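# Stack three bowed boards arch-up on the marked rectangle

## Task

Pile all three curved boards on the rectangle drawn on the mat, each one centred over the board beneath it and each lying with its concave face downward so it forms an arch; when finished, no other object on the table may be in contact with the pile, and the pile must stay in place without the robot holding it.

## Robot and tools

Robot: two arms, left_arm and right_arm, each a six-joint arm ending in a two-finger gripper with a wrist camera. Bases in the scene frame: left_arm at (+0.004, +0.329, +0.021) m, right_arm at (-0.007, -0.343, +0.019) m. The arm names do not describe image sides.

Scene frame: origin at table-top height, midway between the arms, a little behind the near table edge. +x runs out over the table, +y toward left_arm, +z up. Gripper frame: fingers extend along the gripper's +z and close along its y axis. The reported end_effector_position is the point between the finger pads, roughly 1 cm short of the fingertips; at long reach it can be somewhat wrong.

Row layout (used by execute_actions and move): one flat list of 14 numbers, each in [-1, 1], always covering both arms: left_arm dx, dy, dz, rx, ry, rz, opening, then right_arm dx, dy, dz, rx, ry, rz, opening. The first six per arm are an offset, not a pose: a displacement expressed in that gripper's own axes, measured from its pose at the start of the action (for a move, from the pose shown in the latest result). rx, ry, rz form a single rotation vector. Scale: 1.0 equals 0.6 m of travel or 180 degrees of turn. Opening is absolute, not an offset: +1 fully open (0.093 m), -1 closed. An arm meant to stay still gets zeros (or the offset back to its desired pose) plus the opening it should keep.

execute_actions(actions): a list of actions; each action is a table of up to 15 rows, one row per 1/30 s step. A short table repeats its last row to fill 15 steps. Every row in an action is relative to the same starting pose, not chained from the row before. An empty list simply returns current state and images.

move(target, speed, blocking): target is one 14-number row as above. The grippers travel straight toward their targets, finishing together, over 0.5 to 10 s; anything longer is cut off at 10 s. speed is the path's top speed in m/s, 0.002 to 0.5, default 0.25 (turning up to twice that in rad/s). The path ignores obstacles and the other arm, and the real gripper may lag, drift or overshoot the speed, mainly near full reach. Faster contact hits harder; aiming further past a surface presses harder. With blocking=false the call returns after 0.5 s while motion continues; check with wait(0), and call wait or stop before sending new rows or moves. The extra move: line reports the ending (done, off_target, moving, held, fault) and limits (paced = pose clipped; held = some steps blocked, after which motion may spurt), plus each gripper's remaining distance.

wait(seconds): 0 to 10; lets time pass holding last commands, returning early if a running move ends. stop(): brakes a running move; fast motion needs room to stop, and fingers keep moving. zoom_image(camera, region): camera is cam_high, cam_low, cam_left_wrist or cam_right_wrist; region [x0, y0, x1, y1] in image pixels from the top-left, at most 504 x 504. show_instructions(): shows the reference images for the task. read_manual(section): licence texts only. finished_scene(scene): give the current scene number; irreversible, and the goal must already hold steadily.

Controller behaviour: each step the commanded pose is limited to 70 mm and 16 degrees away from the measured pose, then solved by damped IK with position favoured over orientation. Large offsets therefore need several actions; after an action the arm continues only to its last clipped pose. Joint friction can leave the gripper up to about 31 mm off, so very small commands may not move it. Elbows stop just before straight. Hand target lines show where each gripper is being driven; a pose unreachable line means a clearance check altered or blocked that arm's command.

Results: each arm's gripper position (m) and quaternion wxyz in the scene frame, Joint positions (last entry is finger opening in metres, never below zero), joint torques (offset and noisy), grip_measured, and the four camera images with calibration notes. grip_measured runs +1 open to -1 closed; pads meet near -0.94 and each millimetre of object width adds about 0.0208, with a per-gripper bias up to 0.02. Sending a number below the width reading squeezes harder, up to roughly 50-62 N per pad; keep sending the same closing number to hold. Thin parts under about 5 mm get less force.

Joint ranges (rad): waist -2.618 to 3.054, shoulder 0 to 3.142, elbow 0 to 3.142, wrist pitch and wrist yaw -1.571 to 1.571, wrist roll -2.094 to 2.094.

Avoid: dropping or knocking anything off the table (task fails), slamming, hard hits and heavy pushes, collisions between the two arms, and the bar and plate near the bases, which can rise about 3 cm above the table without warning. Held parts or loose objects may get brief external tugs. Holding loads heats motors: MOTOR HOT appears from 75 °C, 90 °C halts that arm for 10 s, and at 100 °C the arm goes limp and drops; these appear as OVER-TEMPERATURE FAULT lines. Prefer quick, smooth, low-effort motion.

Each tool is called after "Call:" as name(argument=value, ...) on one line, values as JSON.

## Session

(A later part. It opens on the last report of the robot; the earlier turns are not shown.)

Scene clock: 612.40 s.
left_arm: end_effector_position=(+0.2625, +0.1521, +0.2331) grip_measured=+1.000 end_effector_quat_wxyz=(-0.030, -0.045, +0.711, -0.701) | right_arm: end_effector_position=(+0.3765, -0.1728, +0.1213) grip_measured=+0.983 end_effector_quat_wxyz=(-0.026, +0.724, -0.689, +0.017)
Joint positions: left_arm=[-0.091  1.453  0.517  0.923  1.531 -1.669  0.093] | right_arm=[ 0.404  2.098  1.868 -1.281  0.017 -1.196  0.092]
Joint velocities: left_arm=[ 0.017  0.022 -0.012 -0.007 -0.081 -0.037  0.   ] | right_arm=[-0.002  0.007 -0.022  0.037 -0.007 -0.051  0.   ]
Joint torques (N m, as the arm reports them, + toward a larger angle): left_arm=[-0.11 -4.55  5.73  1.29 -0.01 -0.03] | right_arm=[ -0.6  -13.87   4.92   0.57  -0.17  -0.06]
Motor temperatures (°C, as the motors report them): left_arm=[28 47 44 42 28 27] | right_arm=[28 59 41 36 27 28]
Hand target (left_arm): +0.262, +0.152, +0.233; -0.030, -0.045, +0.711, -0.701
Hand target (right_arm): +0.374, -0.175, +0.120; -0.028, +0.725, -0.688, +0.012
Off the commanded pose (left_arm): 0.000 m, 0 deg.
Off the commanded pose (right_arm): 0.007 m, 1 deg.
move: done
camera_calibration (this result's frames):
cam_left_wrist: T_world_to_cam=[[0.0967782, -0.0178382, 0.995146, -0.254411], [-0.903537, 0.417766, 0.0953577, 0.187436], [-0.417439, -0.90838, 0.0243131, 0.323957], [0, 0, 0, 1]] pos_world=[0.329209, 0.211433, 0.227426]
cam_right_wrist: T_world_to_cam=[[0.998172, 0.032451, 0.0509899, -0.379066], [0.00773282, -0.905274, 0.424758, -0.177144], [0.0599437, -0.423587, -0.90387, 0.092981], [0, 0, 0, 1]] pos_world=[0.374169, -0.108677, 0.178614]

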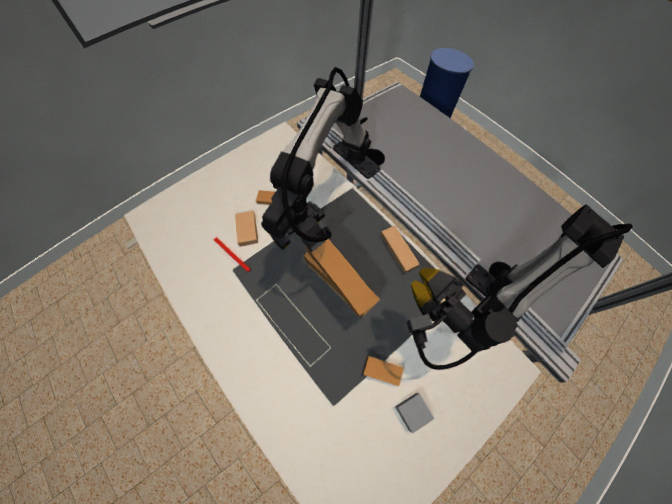

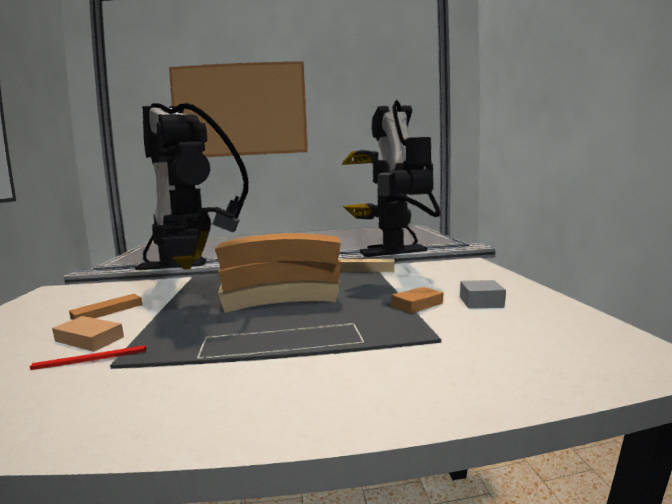

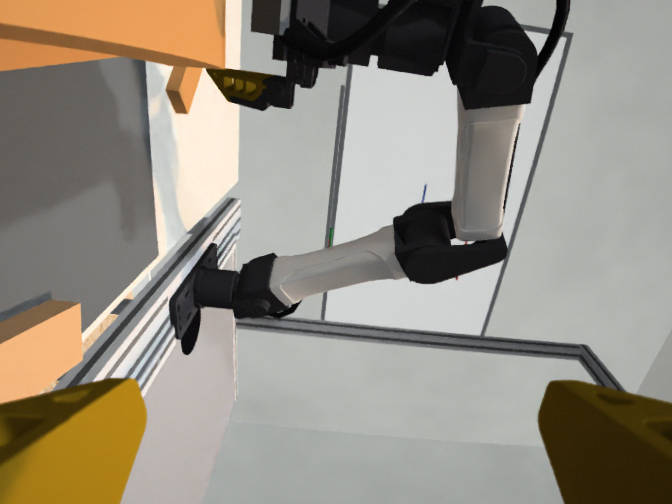

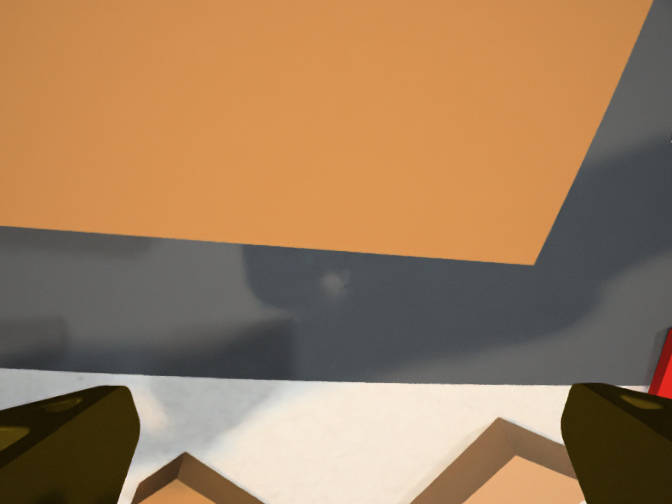

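Call:
move(target=[0,0,0,0,0,0,1.0,-0.02,0.02,0,0,0,-0.01,1.0], speed=0.03)

Call:
move(target=[0,0,0,0,0,0,1.0,-0.11,-0.005,0.035,0,0,0,1.0], speed=0.04)

Call:
zoom_image(camera="cam_low", region=[200,170,400,320])

Scene clock: 618.23 s.
left_arm: end_effector_position=(+0.2625, +0.1521, +0.2331) grip_measured=+1.000 end_effector_quat_wxyz=(-0.030, -0.045, +0.711, -0.701) | right_arm: end_effector_position=(+0.3682, -0.1634, +0.1225) grip_measured=+0.983 end_effector_quat_wxyz=(-0.027, +0.734, -0.678, +0.016)
Joint positions: left_arm=[-0.091  1.453  0.517  0.923  1.531 -1.669  0.093] | right_arm=[ 0.433  2.082  1.848 -1.276  0.017 -1.196  0.092]
Joint velocities: left_arm=[-0.007 -0.007  0.027 -0.007 -0.007  0.037  0.   ] | right_arm=[ 0.002 -0.012 -0.022 -0.007 -0.007  0.051 -0.001]
Joint torques (N m, as the arm reports them, + toward a larger angle): left_arm=[-0.08 -4.64  5.71  1.27 -0.04 -0.04] | right_arm=[  0.96 -13.59   5.28   0.54  -0.12   0.03]
Motor temperatures (°C, as the motors report them): left_arm=[28 47 44 42 28 27] | right_arm=[28 59 40 35 27 28]
Hand target (left_arm): +0.262, +0.152, +0.233; -0.030, -0.045, +0.711, -0.701
Hand target (right_arm): +0.364, -0.162, +0.121; -0.026, +0.735, -0.678, +0.017
Off the commanded pose (left_arm): 0.000 m, 0 deg.
Off the commanded pose (right_arm): 0.005 m, 0 deg.
move: done
camera_calibration (this result's frames):
cam_left_wrist: T_world_to_cam=[[0.0967782, -0.0178382, 0.995146, -0.254411], [-0.903537, 0.417766, 0.0953577, 0.187436], [-0.417439, -0.90838, 0.0243131, 0.323957], [0, 0, 0, 1]] pos_world=[0.329209, 0.211433, 0.227426]
cam_right_wrist: T_world_to_cam=[[0.996787, 0.0613582, 0.051495, -0.365974], [0.0337602, -0.904766, 0.424568, -0.178491], [0.0726417, -0.421465, -0.90393, 0.094262], [0, 0, 0, 1]] pos_world=[0.363976, -0.0993087, 0.179834]

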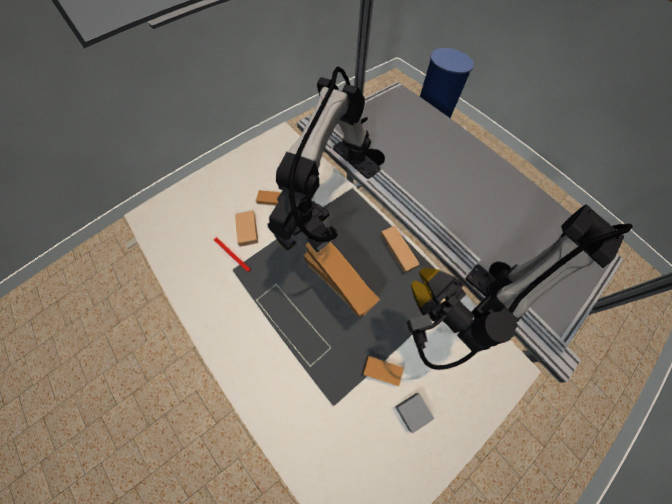

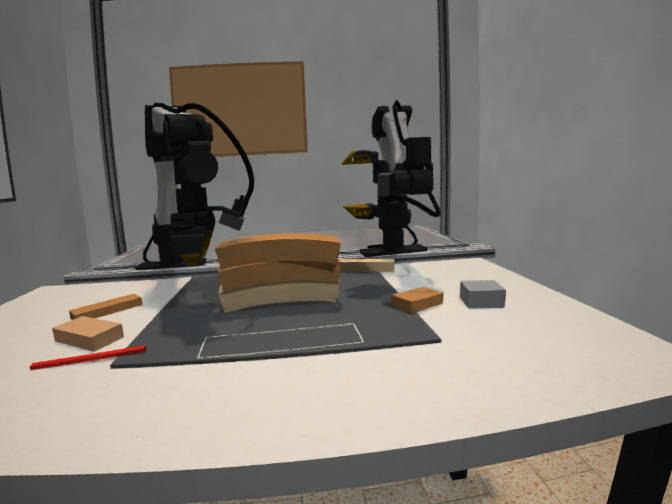

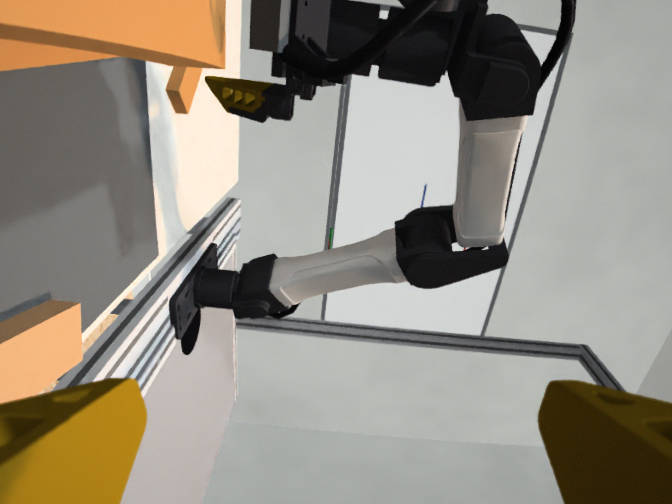

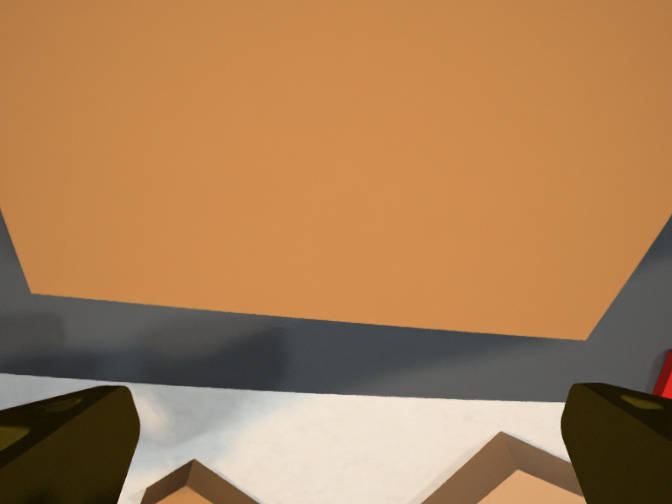

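Scene clock: 620.27 s.
left_arm: end_effector_position=(+0.2625, +0.1521, +0.2331) grip_measured=+1.000 end_effector_quat_wxyz=(-0.030, -0.045, +0.711, -0.701) | right_arm: end_effector_position=(+0.3649, -0.1008, +0.1107) grip_measured=+0.983 end_effector_quat_wxyz=(-0.035, +0.734, -0.678, +0.015)
Joint positions: left_arm=[-0.091  1.453  0.517  0.923  1.531 -1.669  0.093] | right_arm=[ 0.563  2.193  1.972 -1.276  0.017 -1.066  0.092]
Joint velocities: left_arm=[-0.002 -0.012 -0.012  0.007 -0.007  0.081  0.   ] | right_arm=[ 0.007 -0.017  0.017 -0.051 -0.066 -0.022 -0.   ]
Joint torques (N m, as the arm reports them, + toward a larger angle): left_arm=[ 0.14 -4.54  5.71  1.27 -0.06 -0.06] | right_arm=[  0.43 -11.14   8.09   0.47  -0.06   0.05]
Motor temperatures (°C, as the motors report them): left_arm=[28 46 44 42 28 27] | right_arm=[28 59 40 35 27 28]
Hand target (left_arm): +0.262, +0.152, +0.233; -0.030, -0.045, +0.711, -0.701
Hand target (right_arm): +0.365, -0.097, +0.102; -0.027, +0.734, -0.678, +0.015
Off the commanded pose (left_arm): 0.000 m, 0 deg.
Off the commanded pose (right_arm): 0.009 m, 1 deg.
move: done
camera_calibration (this result's frames):
cam_left_wrist: T_world_to_cam=[[0.0967782, -0.0178382, 0.995146, -0.254411], [-0.903537, 0.417766, 0.0953577, 0.187436], [-0.417439, -0.90838, 0.0243131, 0.323957], [0, 0, 0, 1]] pos_world=[0.329209, 0.211433, 0.227426]
cam_right_wrist: T_world_to_cam=[[0.996258, 0.0607245, 0.0615098, -0.366971], [0.0301648, -0.911158, 0.410953, -0.114567], [0.081, -0.407559, -0.909579, 0.109191], [0, 0, 0, 1]] pos_world=[0.360209, -0.0376022, 0.168972]

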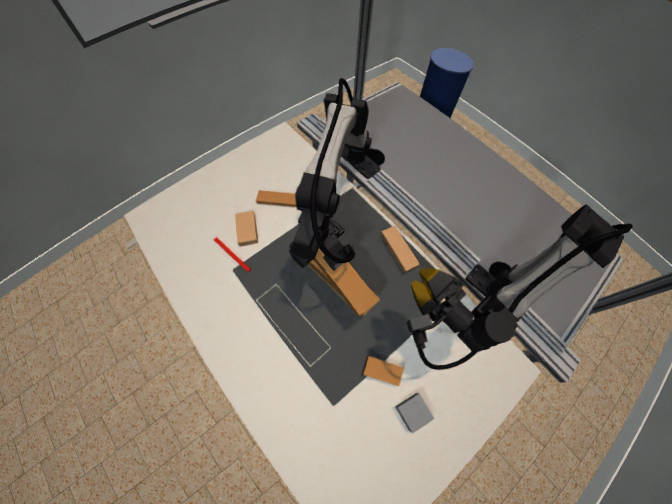

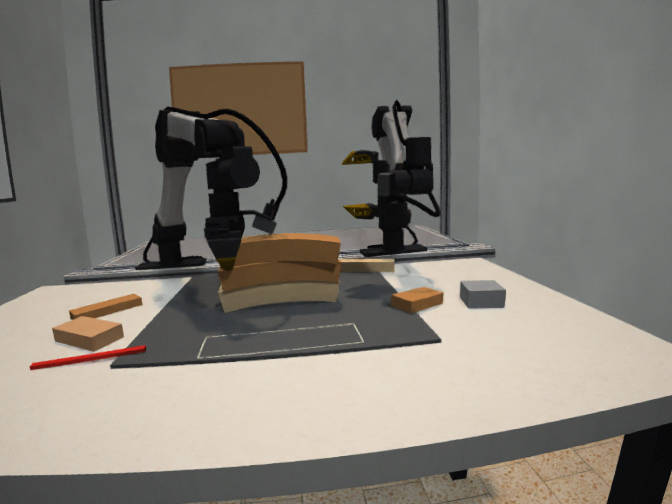

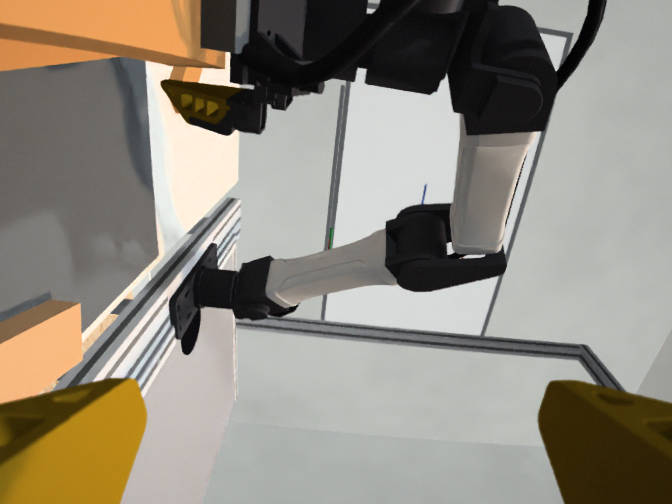

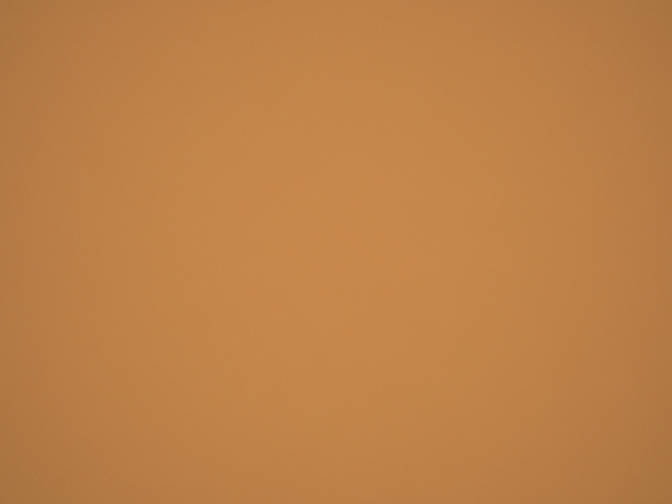

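Region (200, 170, 400, 320) of cam_low's 672x504 image, scaled by 2.520, with more detail than that image has; it fills the top 378 rows of this view, and the rest is white.

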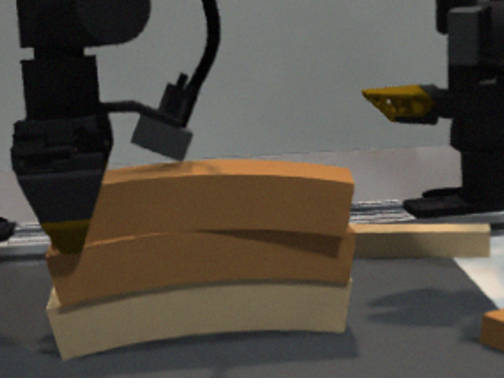

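Call:
move(target=[0,0,0,0,0,0,1.0,0,0,0,0,-0.1,0,1.0], speed=0.05)

Call:
move(target=[0,0,0,0,0,0,1.0,-0.005,0,0.04,0,0,0,1.0], speed=0.03)

Call:
zoom_image(camera="cam_low", region=[200,170,400,320])

Scene clock: 626.80 s.
left_arm: end_effector_position=(+0.2625, +0.1521, +0.2331) grip_measured=+1.000 end_effector_quat_wxyz=(-0.030, -0.045, +0.711, -0.701) | right_arm: end_effector_position=(+0.3670, -0.0982, +0.1121) grip_measured=+0.983 end_effector_quat_wxyz=(-0.136, +0.728, -0.665, -0.096)
Joint positions: left_arm=[-0.091  1.453  0.517  0.923  1.531 -1.669  0.093] | right_arm=[ 0.459  2.076  1.757 -1.057 -0.269 -1.156  0.092]
Joint velocities: left_arm=[ 0.002 -0.012 -0.002  0.022 -0.051  0.007  0.   ] | right_arm=[ 0.002 -0.012 -0.012 -0.007 -0.066 -0.066 -0.001]
Joint torques (N m, as the arm reports them, + toward a larger angle): left_arm=[ 0.03 -4.47  5.79  1.24 -0.07 -0.05] | right_arm=[ -0.82 -13.64   5.37   0.73  -0.33  -0.13]
Motor temperatures (°C, as the motors report them): left_arm=[28 46 44 42 28 27] | right_arm=[28 59 40 35 27 28]
Hand target (left_arm): +0.262, +0.152, +0.233; -0.030, -0.045, +0.711, -0.701
Hand target (right_arm): +0.365, -0.101, +0.111; -0.139, +0.727, -0.665, -0.101
Off the commanded pose (left_arm): 0.000 m, 0 deg.
Off the commanded pose (right_arm): 0.004 m, 1 deg.
move: done
camera_calibration (this result's frames):
cam_left_wrist: T_world_to_cam=[[0.0967782, -0.0178382, 0.995146, -0.254411], [-0.903537, 0.417766, 0.0953577, 0.187436], [-0.417439, -0.90838, 0.0243131, 0.323957], [0, 0, 0, 1]] pos_world=[0.329209, 0.211433, 0.227426]
cam_right_wrist: T_world_to_cam=[[0.99625, 0.0659859, 0.0559551, -0.368128], [0.0587145, -0.990681, 0.122897, -0.0988334], [0.0635431, -0.119151, -0.990841, 0.15514], [0, 0, 0, 1]] pos_world=[0.362693, -0.055136, 0.186464]

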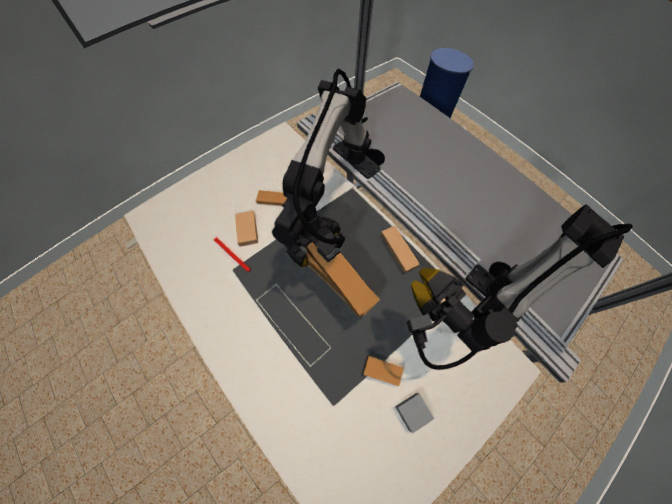

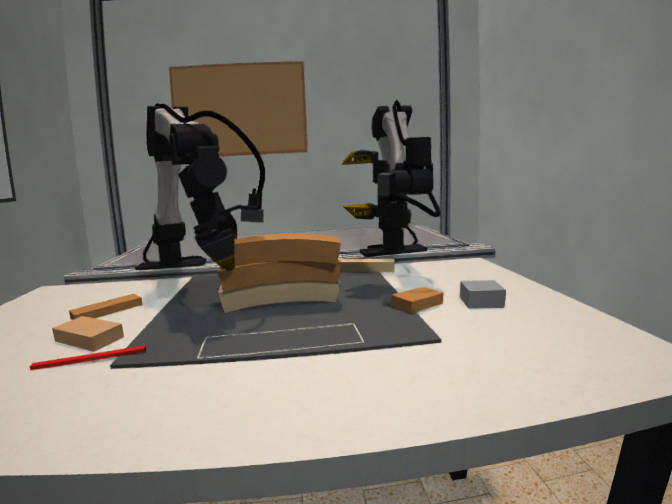

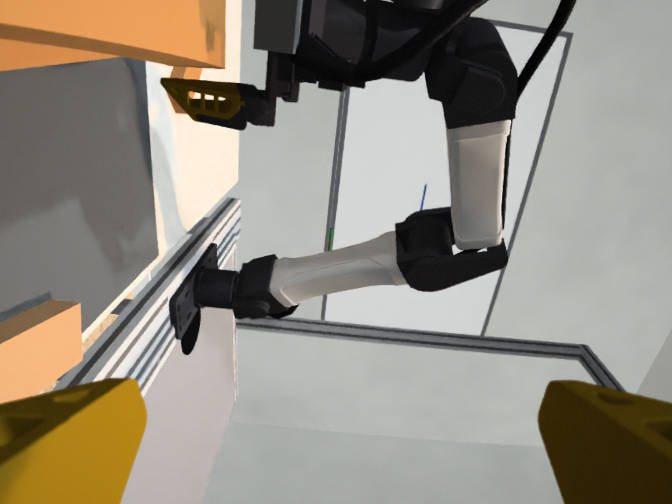

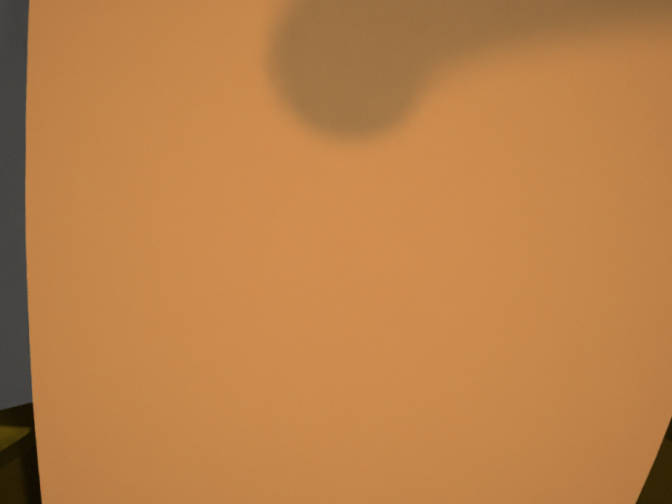

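Scene clock: 627.87 s.
left_arm: end_effector_position=(+0.2625, +0.1521, +0.2331) grip_measured=+1.000 end_effector_quat_wxyz=(-0.030, -0.045, +0.711, -0.701) | right_arm: end_effector_position=(+0.3729, -0.0892, +0.1096) grip_measured=+0.983 end_effector_quat_wxyz=(-0.156, +0.727, -0.662, -0.091)
Joint positions: left_arm=[-0.091  1.453  0.517  0.923  1.531 -1.669  0.093] | right_arm=[ 0.47   2.076  1.738 -0.994 -0.269 -1.142  0.092]
Joint velocities: left_arm=[-0.022 -0.007  0.007 -0.022 -0.007  0.022  0.   ] | right_arm=[-0.007 -0.002 -0.007  0.051  0.007 -0.022  0.001]
Joint torques (N m, as the arm reports them, + toward a larger angle): left_arm=[ 0.   -4.54  5.83  1.26 -0.05 -0.02] | right_arm=[  0.55 -10.78   5.49   0.92  -0.25   0.15]
Motor temperatures (°C, as the motors report them): left_arm=[28 46 44 42 28 27] | right_arm=[28 59 40 35 27 28]
Hand target (left_arm): +0.262, +0.152, +0.233; -0.030, -0.045, +0.711, -0.701
Hand target (right_arm): +0.367, -0.088, +0.091; -0.136, +0.728, -0.665, -0.096
Off the commanded pose (left_arm): 0.000 m, 0 deg.
Off the commanded pose (right_arm): 0.020 m, 2 deg.
move: off_target (right_arm)
camera_calibration (this result's frames):
cam_left_wrist: T_world_to_cam=[[0.0967782, -0.0178382, 0.995146, -0.254411], [-0.903537, 0.417766, 0.0953577, 0.187436], [-0.417439, -0.90838, 0.0243131, 0.323957], [0, 0, 0, 1]] pos_world=[0.329209, 0.211433, 0.227426]
cam_right_wrist: T_world_to_cam=[[0.993844, 0.0619638, 0.0918387, -0.37783], [0.0523805, -0.993268, 0.103318, -0.0857445], [0.0976224, -0.0978711, -0.990399, 0.142508], [0, 0, 0, 1]] pos_world=[0.366084, -0.0478081, 0.184698]

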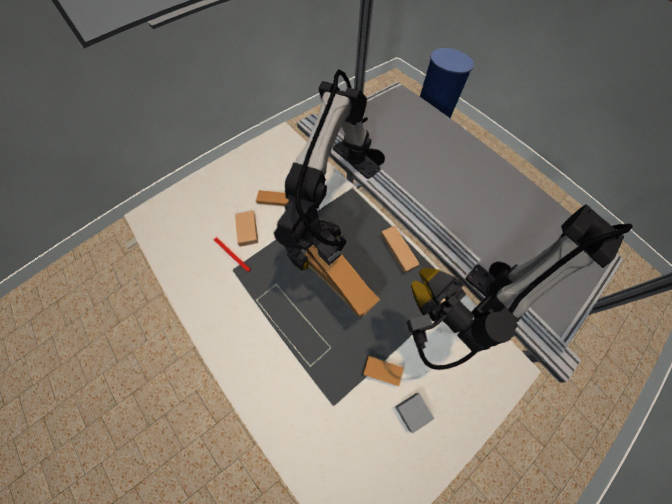

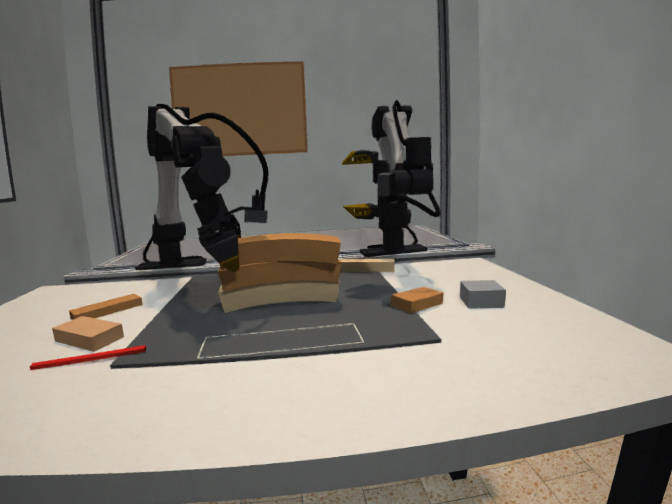

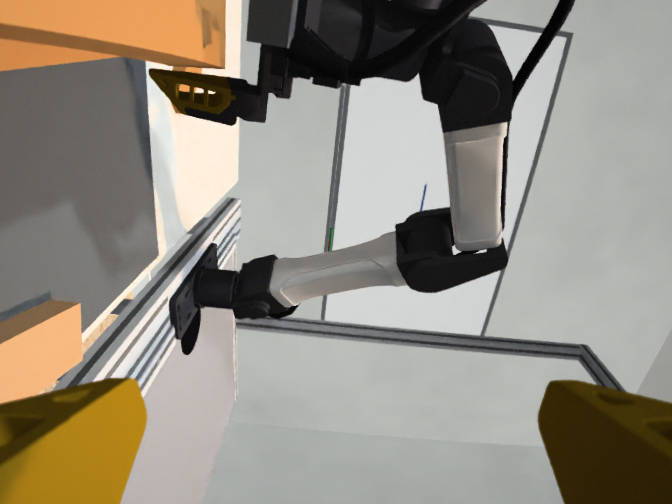

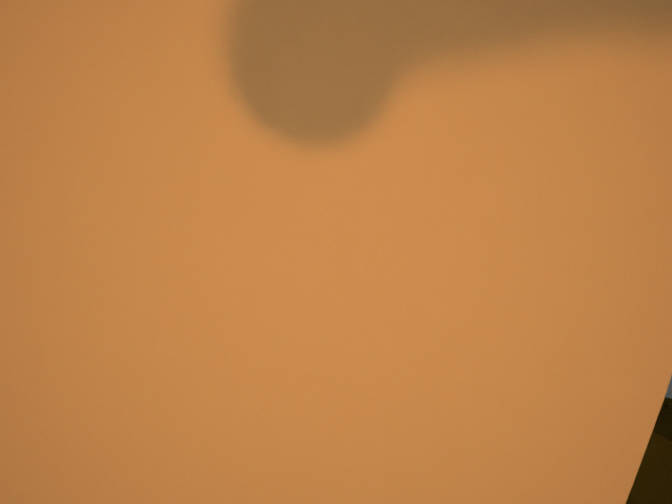

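Region (200, 170, 400, 320) of cam_low's 672x504 image, scaled by 2.520, with more detail than that image has; it fills the top 378 rows of this view, and the rest is white.

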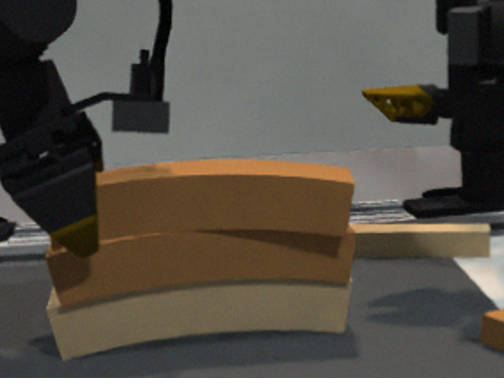

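Call:
execute_actions(actions=[[[0,0,0,0,0,0,1.0,0.018,0.005,0.05,-0.015,0,0,1.0]],[[0,0,0,0,0,0,1.0,0,0,0,0,0,0,1.0]]])

Call:
zoom_image(camera="cam_low", region=[200,170,400,320])

Scene clock: 631.07 s.
left_arm: end_effector_position=(+0.2625, +0.1521, +0.2331) grip_measured=+1.000 end_effector_quat_wxyz=(-0.030, -0.045, +0.711, -0.701) | right_arm: end_effector_position=(+0.3752, -0.0860, +0.0935) grip_measured=+0.983 end_effector_quat_wxyz=(-0.152, +0.732, -0.658, -0.097)
Joint positions: left_arm=[-0.091  1.453  0.517  0.923  1.531 -1.669  0.093] | right_arm=[ 0.47   2.112  1.729 -0.963 -0.279 -1.155  0.092]
Joint velocities: left_arm=[ 0.007  0.002  0.002 -0.037 -0.066 -0.037  0.   ] | right_arm=[ 0.007  0.007  0.002 -0.007  0.022  0.007 -0.001]
Joint torques (N m, as the arm reports them, + toward a larger angle): left_arm=[ 0.08 -4.66  5.76  1.25 -0.05 -0.05] | right_arm=[ -0.36 -13.01   7.12   0.7   -0.3   -0.01]
Motor temperatures (°C, as the motors report them): left_arm=[28 46 44 42 28 27] | right_arm=[28 59 40 35 27 28]
Hand target (left_arm): +0.262, +0.152, +0.233; -0.030, -0.045, +0.711, -0.701
Hand target (right_arm): +0.375, -0.086, +0.093; -0.152, +0.732, -0.658, -0.097
Off the commanded pose (left_arm): 0.000 m, 0 deg.
Off the commanded pose (right_arm): 0.000 m, 0 deg.
camera_calibration (this result's frames):
cam_left_wrist: T_world_to_cam=[[0.0967782, -0.0178382, 0.995146, -0.254411], [-0.903537, 0.417766, 0.0953577, 0.187436], [-0.417439, -0.90838, 0.0243131, 0.323957], [0, 0, 0, 1]] pos_world=[0.329209, 0.211433, 0.227426]
cam_right_wrist: T_world_to_cam=[[0.993816, 0.0770418, 0.0799661, -0.37648], [0.0688013, -0.992491, 0.101135, -0.086864], [0.0871573, -0.0950081, -0.991654, 0.130955], [0, 0, 0, 1]] pos_world=[0.368714, -0.0447653, 0.168752]

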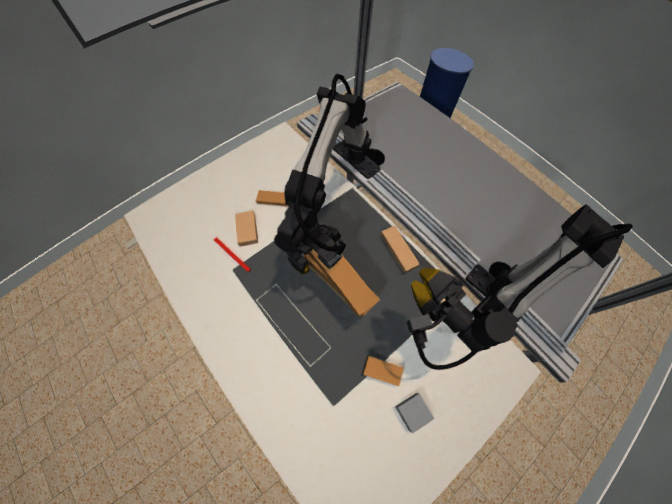

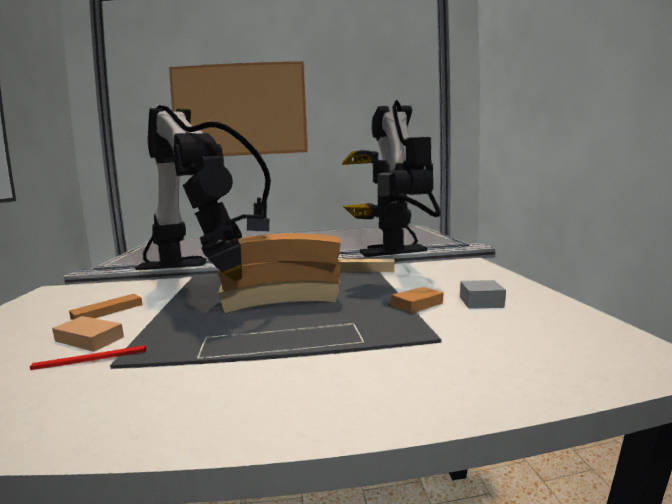

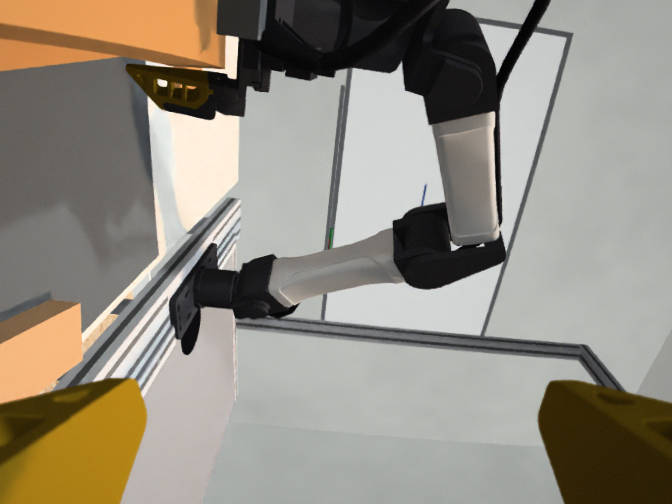

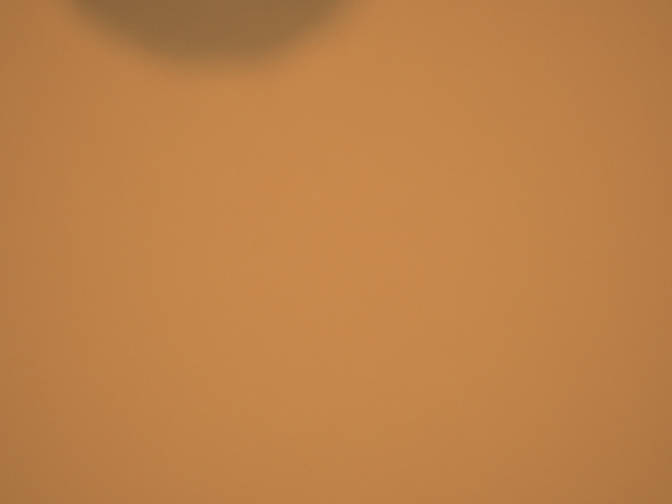

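Region (200, 170, 400, 320) of cam_low's 672x504 image, scaled by 2.520, with more detail than that image has; it fills the top 378 rows of this view, and the rest is white.

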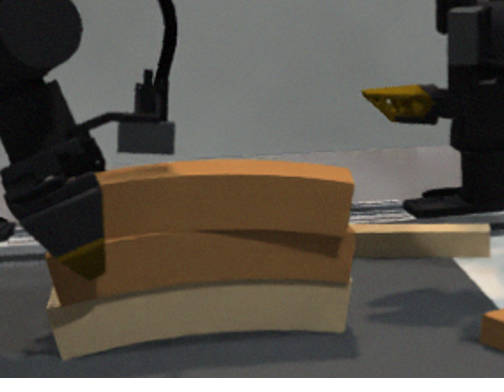

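Call:
execute_actions(actions=[[[0,0,0,0,0,0,1.0,0,0,0,0,0,0,0.7]],[[0,0,0,0,0,0,1.0,0,0.012,0,0,0,0,0.4]],[[0,0,0,0,0,0,1.0,0,0,0,0,0,0,0.1]],[[0,0,0,0,0,0,1.0,0,0,0,0,0,0,0.1]],[[0,0,0,0,0,0,1.0,0,0,0,0,0,0,1.0]],[[0,0,0,0,0,0,1.0,0,0,0,0,0,0,1.0]]])

Call:
move(target=[0,0,0,0,0,0,1.0,0.12,0,-0.1,0,0,0,1.0], speed=0.06)

Call:
zoom_image(camera="cam_low", region=[200,170,400,320])

Call:
zoom_image(camera="cam_high", region=[260,200,420,320])

Scene clock: 637.93 s.
left_arm: end_effector_position=(+0.2625, +0.1521, +0.2331) grip_measured=+1.000 end_effector_quat_wxyz=(-0.030, -0.045, +0.711, -0.701) | right_arm: end_effector_position=(+0.3723, -0.0876, +0.0933) grip_measured=+0.983 end_effector_quat_wxyz=(-0.150, +0.731, -0.659, -0.097)
Joint positions: left_arm=[-0.091  1.453  0.517  0.923  1.531 -1.669  0.093] | right_arm=[ 0.47   2.1    1.711 -0.958 -0.278 -1.152  0.092]
Joint velocities: left_arm=[-0.017  0.017 -0.022 -0.11   0.051 -0.022  0.   ] | right_arm=[ 0.012 -0.012 -0.002 -0.095 -0.007  0.022 -0.   ]
Joint torques (N m, as the arm reports them, + toward a larger angle): left_arm=[ 0.07 -4.55  5.83  1.27 -0.12 -0.06] | right_arm=[ -0.14 -12.93   7.07   0.7   -0.33   0.01]
Motor temperatures (°C, as the motors report them): left_arm=[28 45 44 42 28 27] | right_arm=[28 59 40 35 27 28]
Hand target (left_arm): +0.262, +0.152, +0.233; -0.030, -0.045, +0.711, -0.701
Hand target (right_arm): +0.372, -0.088, +0.093; -0.150, +0.731, -0.659, -0.097
Off the commanded pose (left_arm): 0.000 m, 0 deg.
Off the commanded pose (right_arm): 0.000 m, 0 deg.
camera_calibration (this result's frames):
cam_left_wrist: T_world_to_cam=[[0.0967782, -0.0178382, 0.995146, -0.254411], [-0.903537, 0.417766, 0.0953577, 0.187436], [-0.417439, -0.90838, 0.0243131, 0.323957], [0, 0, 0, 1]] pos_world=[0.329209, 0.211433, 0.227426]
cam_right_wrist: T_world_to_cam=[[0.99424, 0.0742122, 0.0773315, -0.373567], [0.0661544, -0.992582, 0.102007, -0.0873711], [0.084328, -0.0963037, -0.991773, 0.131766], [0, 0, 0, 1]] pos_world=[0.366084, -0.0463101, 0.168483]

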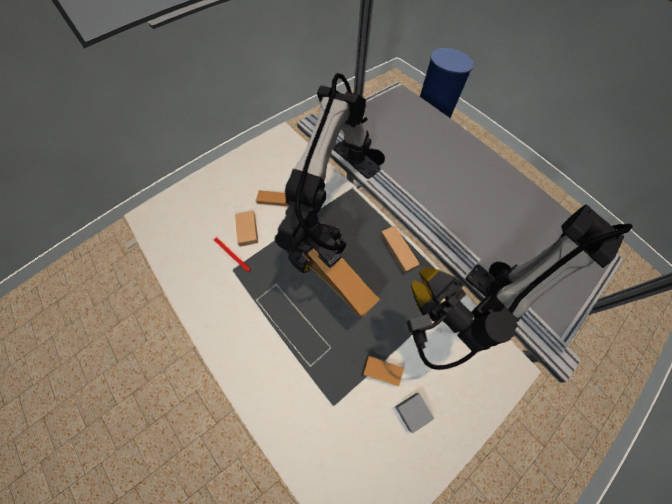

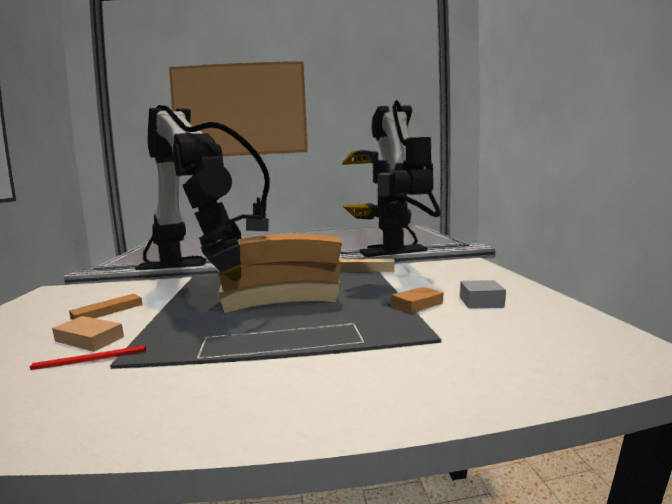

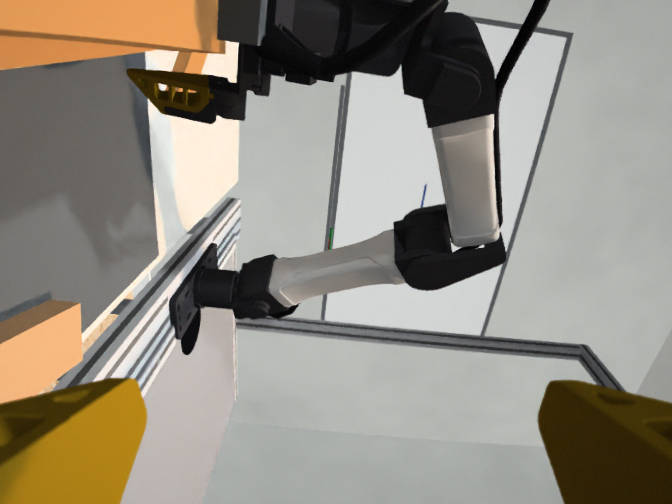

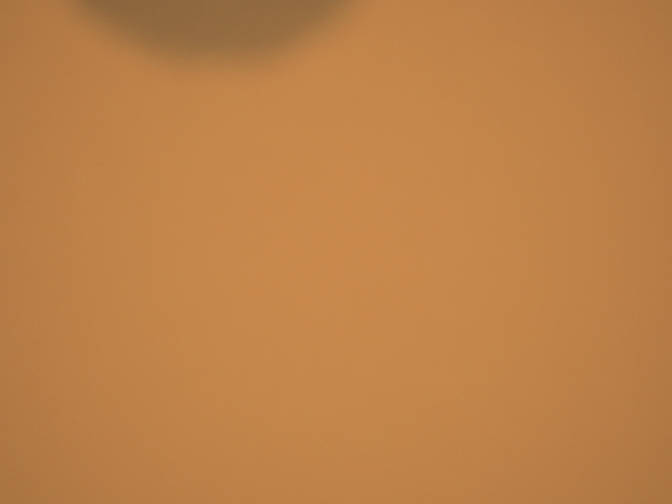

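Scene clock: 639.83 s.
left_arm: end_effector_position=(+0.2625, +0.1521, +0.2331) grip_measured=+1.000 end_effector_quat_wxyz=(-0.030, -0.045, +0.711, -0.701) | right_arm: end_effector_position=(+0.3883, -0.1720, +0.1285) grip_measured=+0.983 end_effector_quat_wxyz=(-0.160, +0.731, -0.658, -0.084)
Joint positions: left_arm=[-0.091  1.453  0.517  0.923  1.531 -1.669  0.093] | right_arm=[ 0.271  2.003  1.711 -1.084 -0.304 -1.355  0.092]
Joint velocities: left_arm=[ 0.007  0.012 -0.017 -0.037 -0.051  0.022  0.   ] | right_arm=[ 0.027  0.012  0.002  0.007  0.007 -0.095 -0.   ]
Joint torques (N m, as the arm reports them, + toward a larger angle): left_arm=[ 0.21 -4.61  5.87  1.25 -0.07 -0.02] | right_arm=[ -0.7  -12.84   5.44   0.46  -0.43  -0.01]
Motor temperatures (°C, as the motors report them): left_arm=[28 45 44 42 28 27] | right_arm=[28 60 40 35 27 28]
Hand target (left_arm): +0.262, +0.152, +0.233; -0.030, -0.045, +0.711, -0.701
Hand target (right_arm): +0.379, -0.176, +0.126; -0.150, +0.731, -0.659, -0.095
Off the commanded pose (left_arm): 0.000 m, 0 deg.
Off the commanded pose (right_arm): 0.012 m, 2 deg.
move: off_target (right_arm)
camera_calibration (this result's frames):
cam_left_wrist: T_world_to_cam=[[0.0967782, -0.0178382, 0.995146, -0.254411], [-0.903537, 0.417766, 0.0953577, 0.187436], [-0.417439, -0.90838, 0.0243131, 0.323957], [0, 0, 0, 1]] pos_world=[0.329209, 0.211433, 0.227426]
cam_right_wrist: T_world_to_cam=[[0.991532, 0.0699283, 0.109428, -0.389728], [0.0581329, -0.992504, 0.1075, -0.173335], [0.116125, -0.100229, -0.988165, 0.143798], [0, 0, 0, 1]] pos_world=[0.379806, -0.13037, 0.203377]

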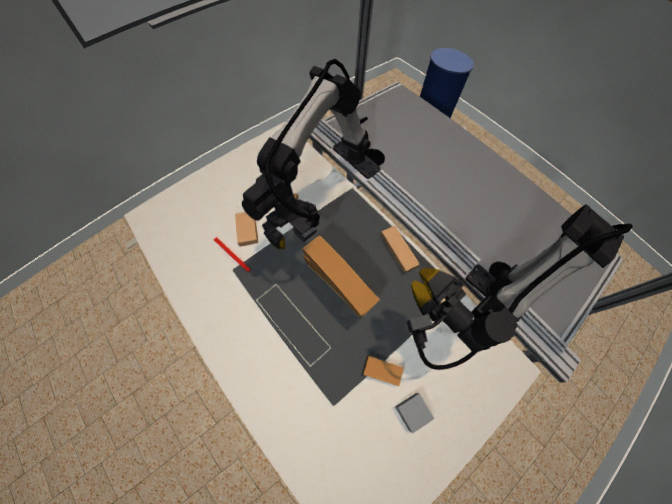

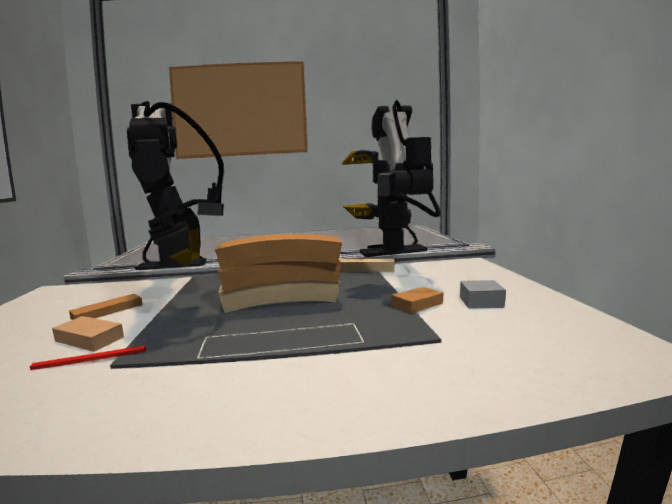

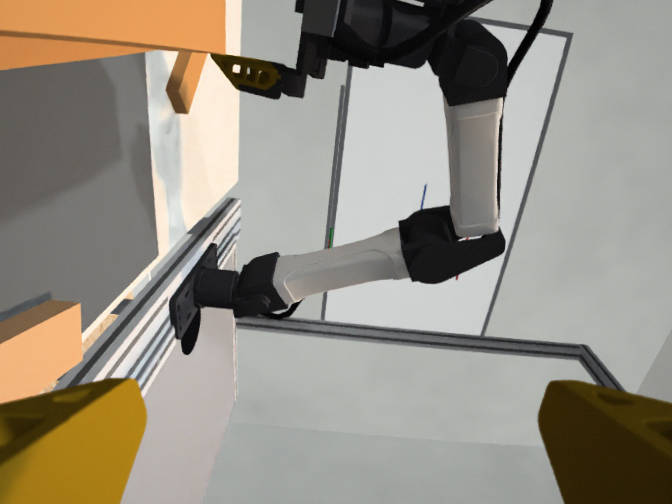

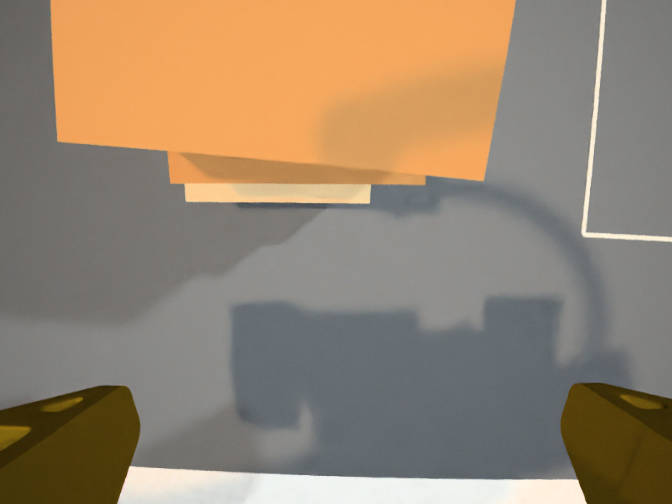

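Region (200, 170, 400, 320) of cam_low's 672x504 image, scaled by 2.520, with more detail than that image has; it fills the top 378 rows of this view, and the rest is white.

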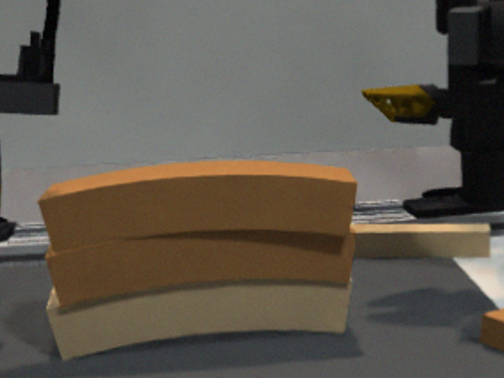

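Region (260, 200, 420, 320) of cam_high's 672x504 image, scaled by 3.150, with more detail than that image has; it fills the top 378 rows of this view, and the rest is white.

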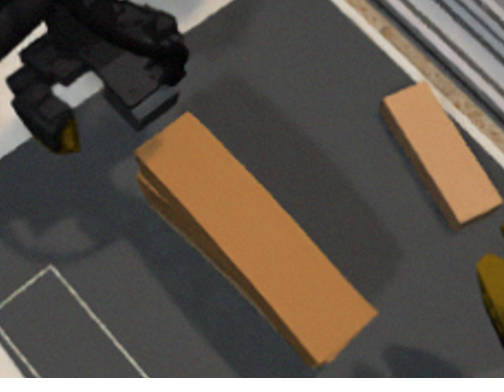

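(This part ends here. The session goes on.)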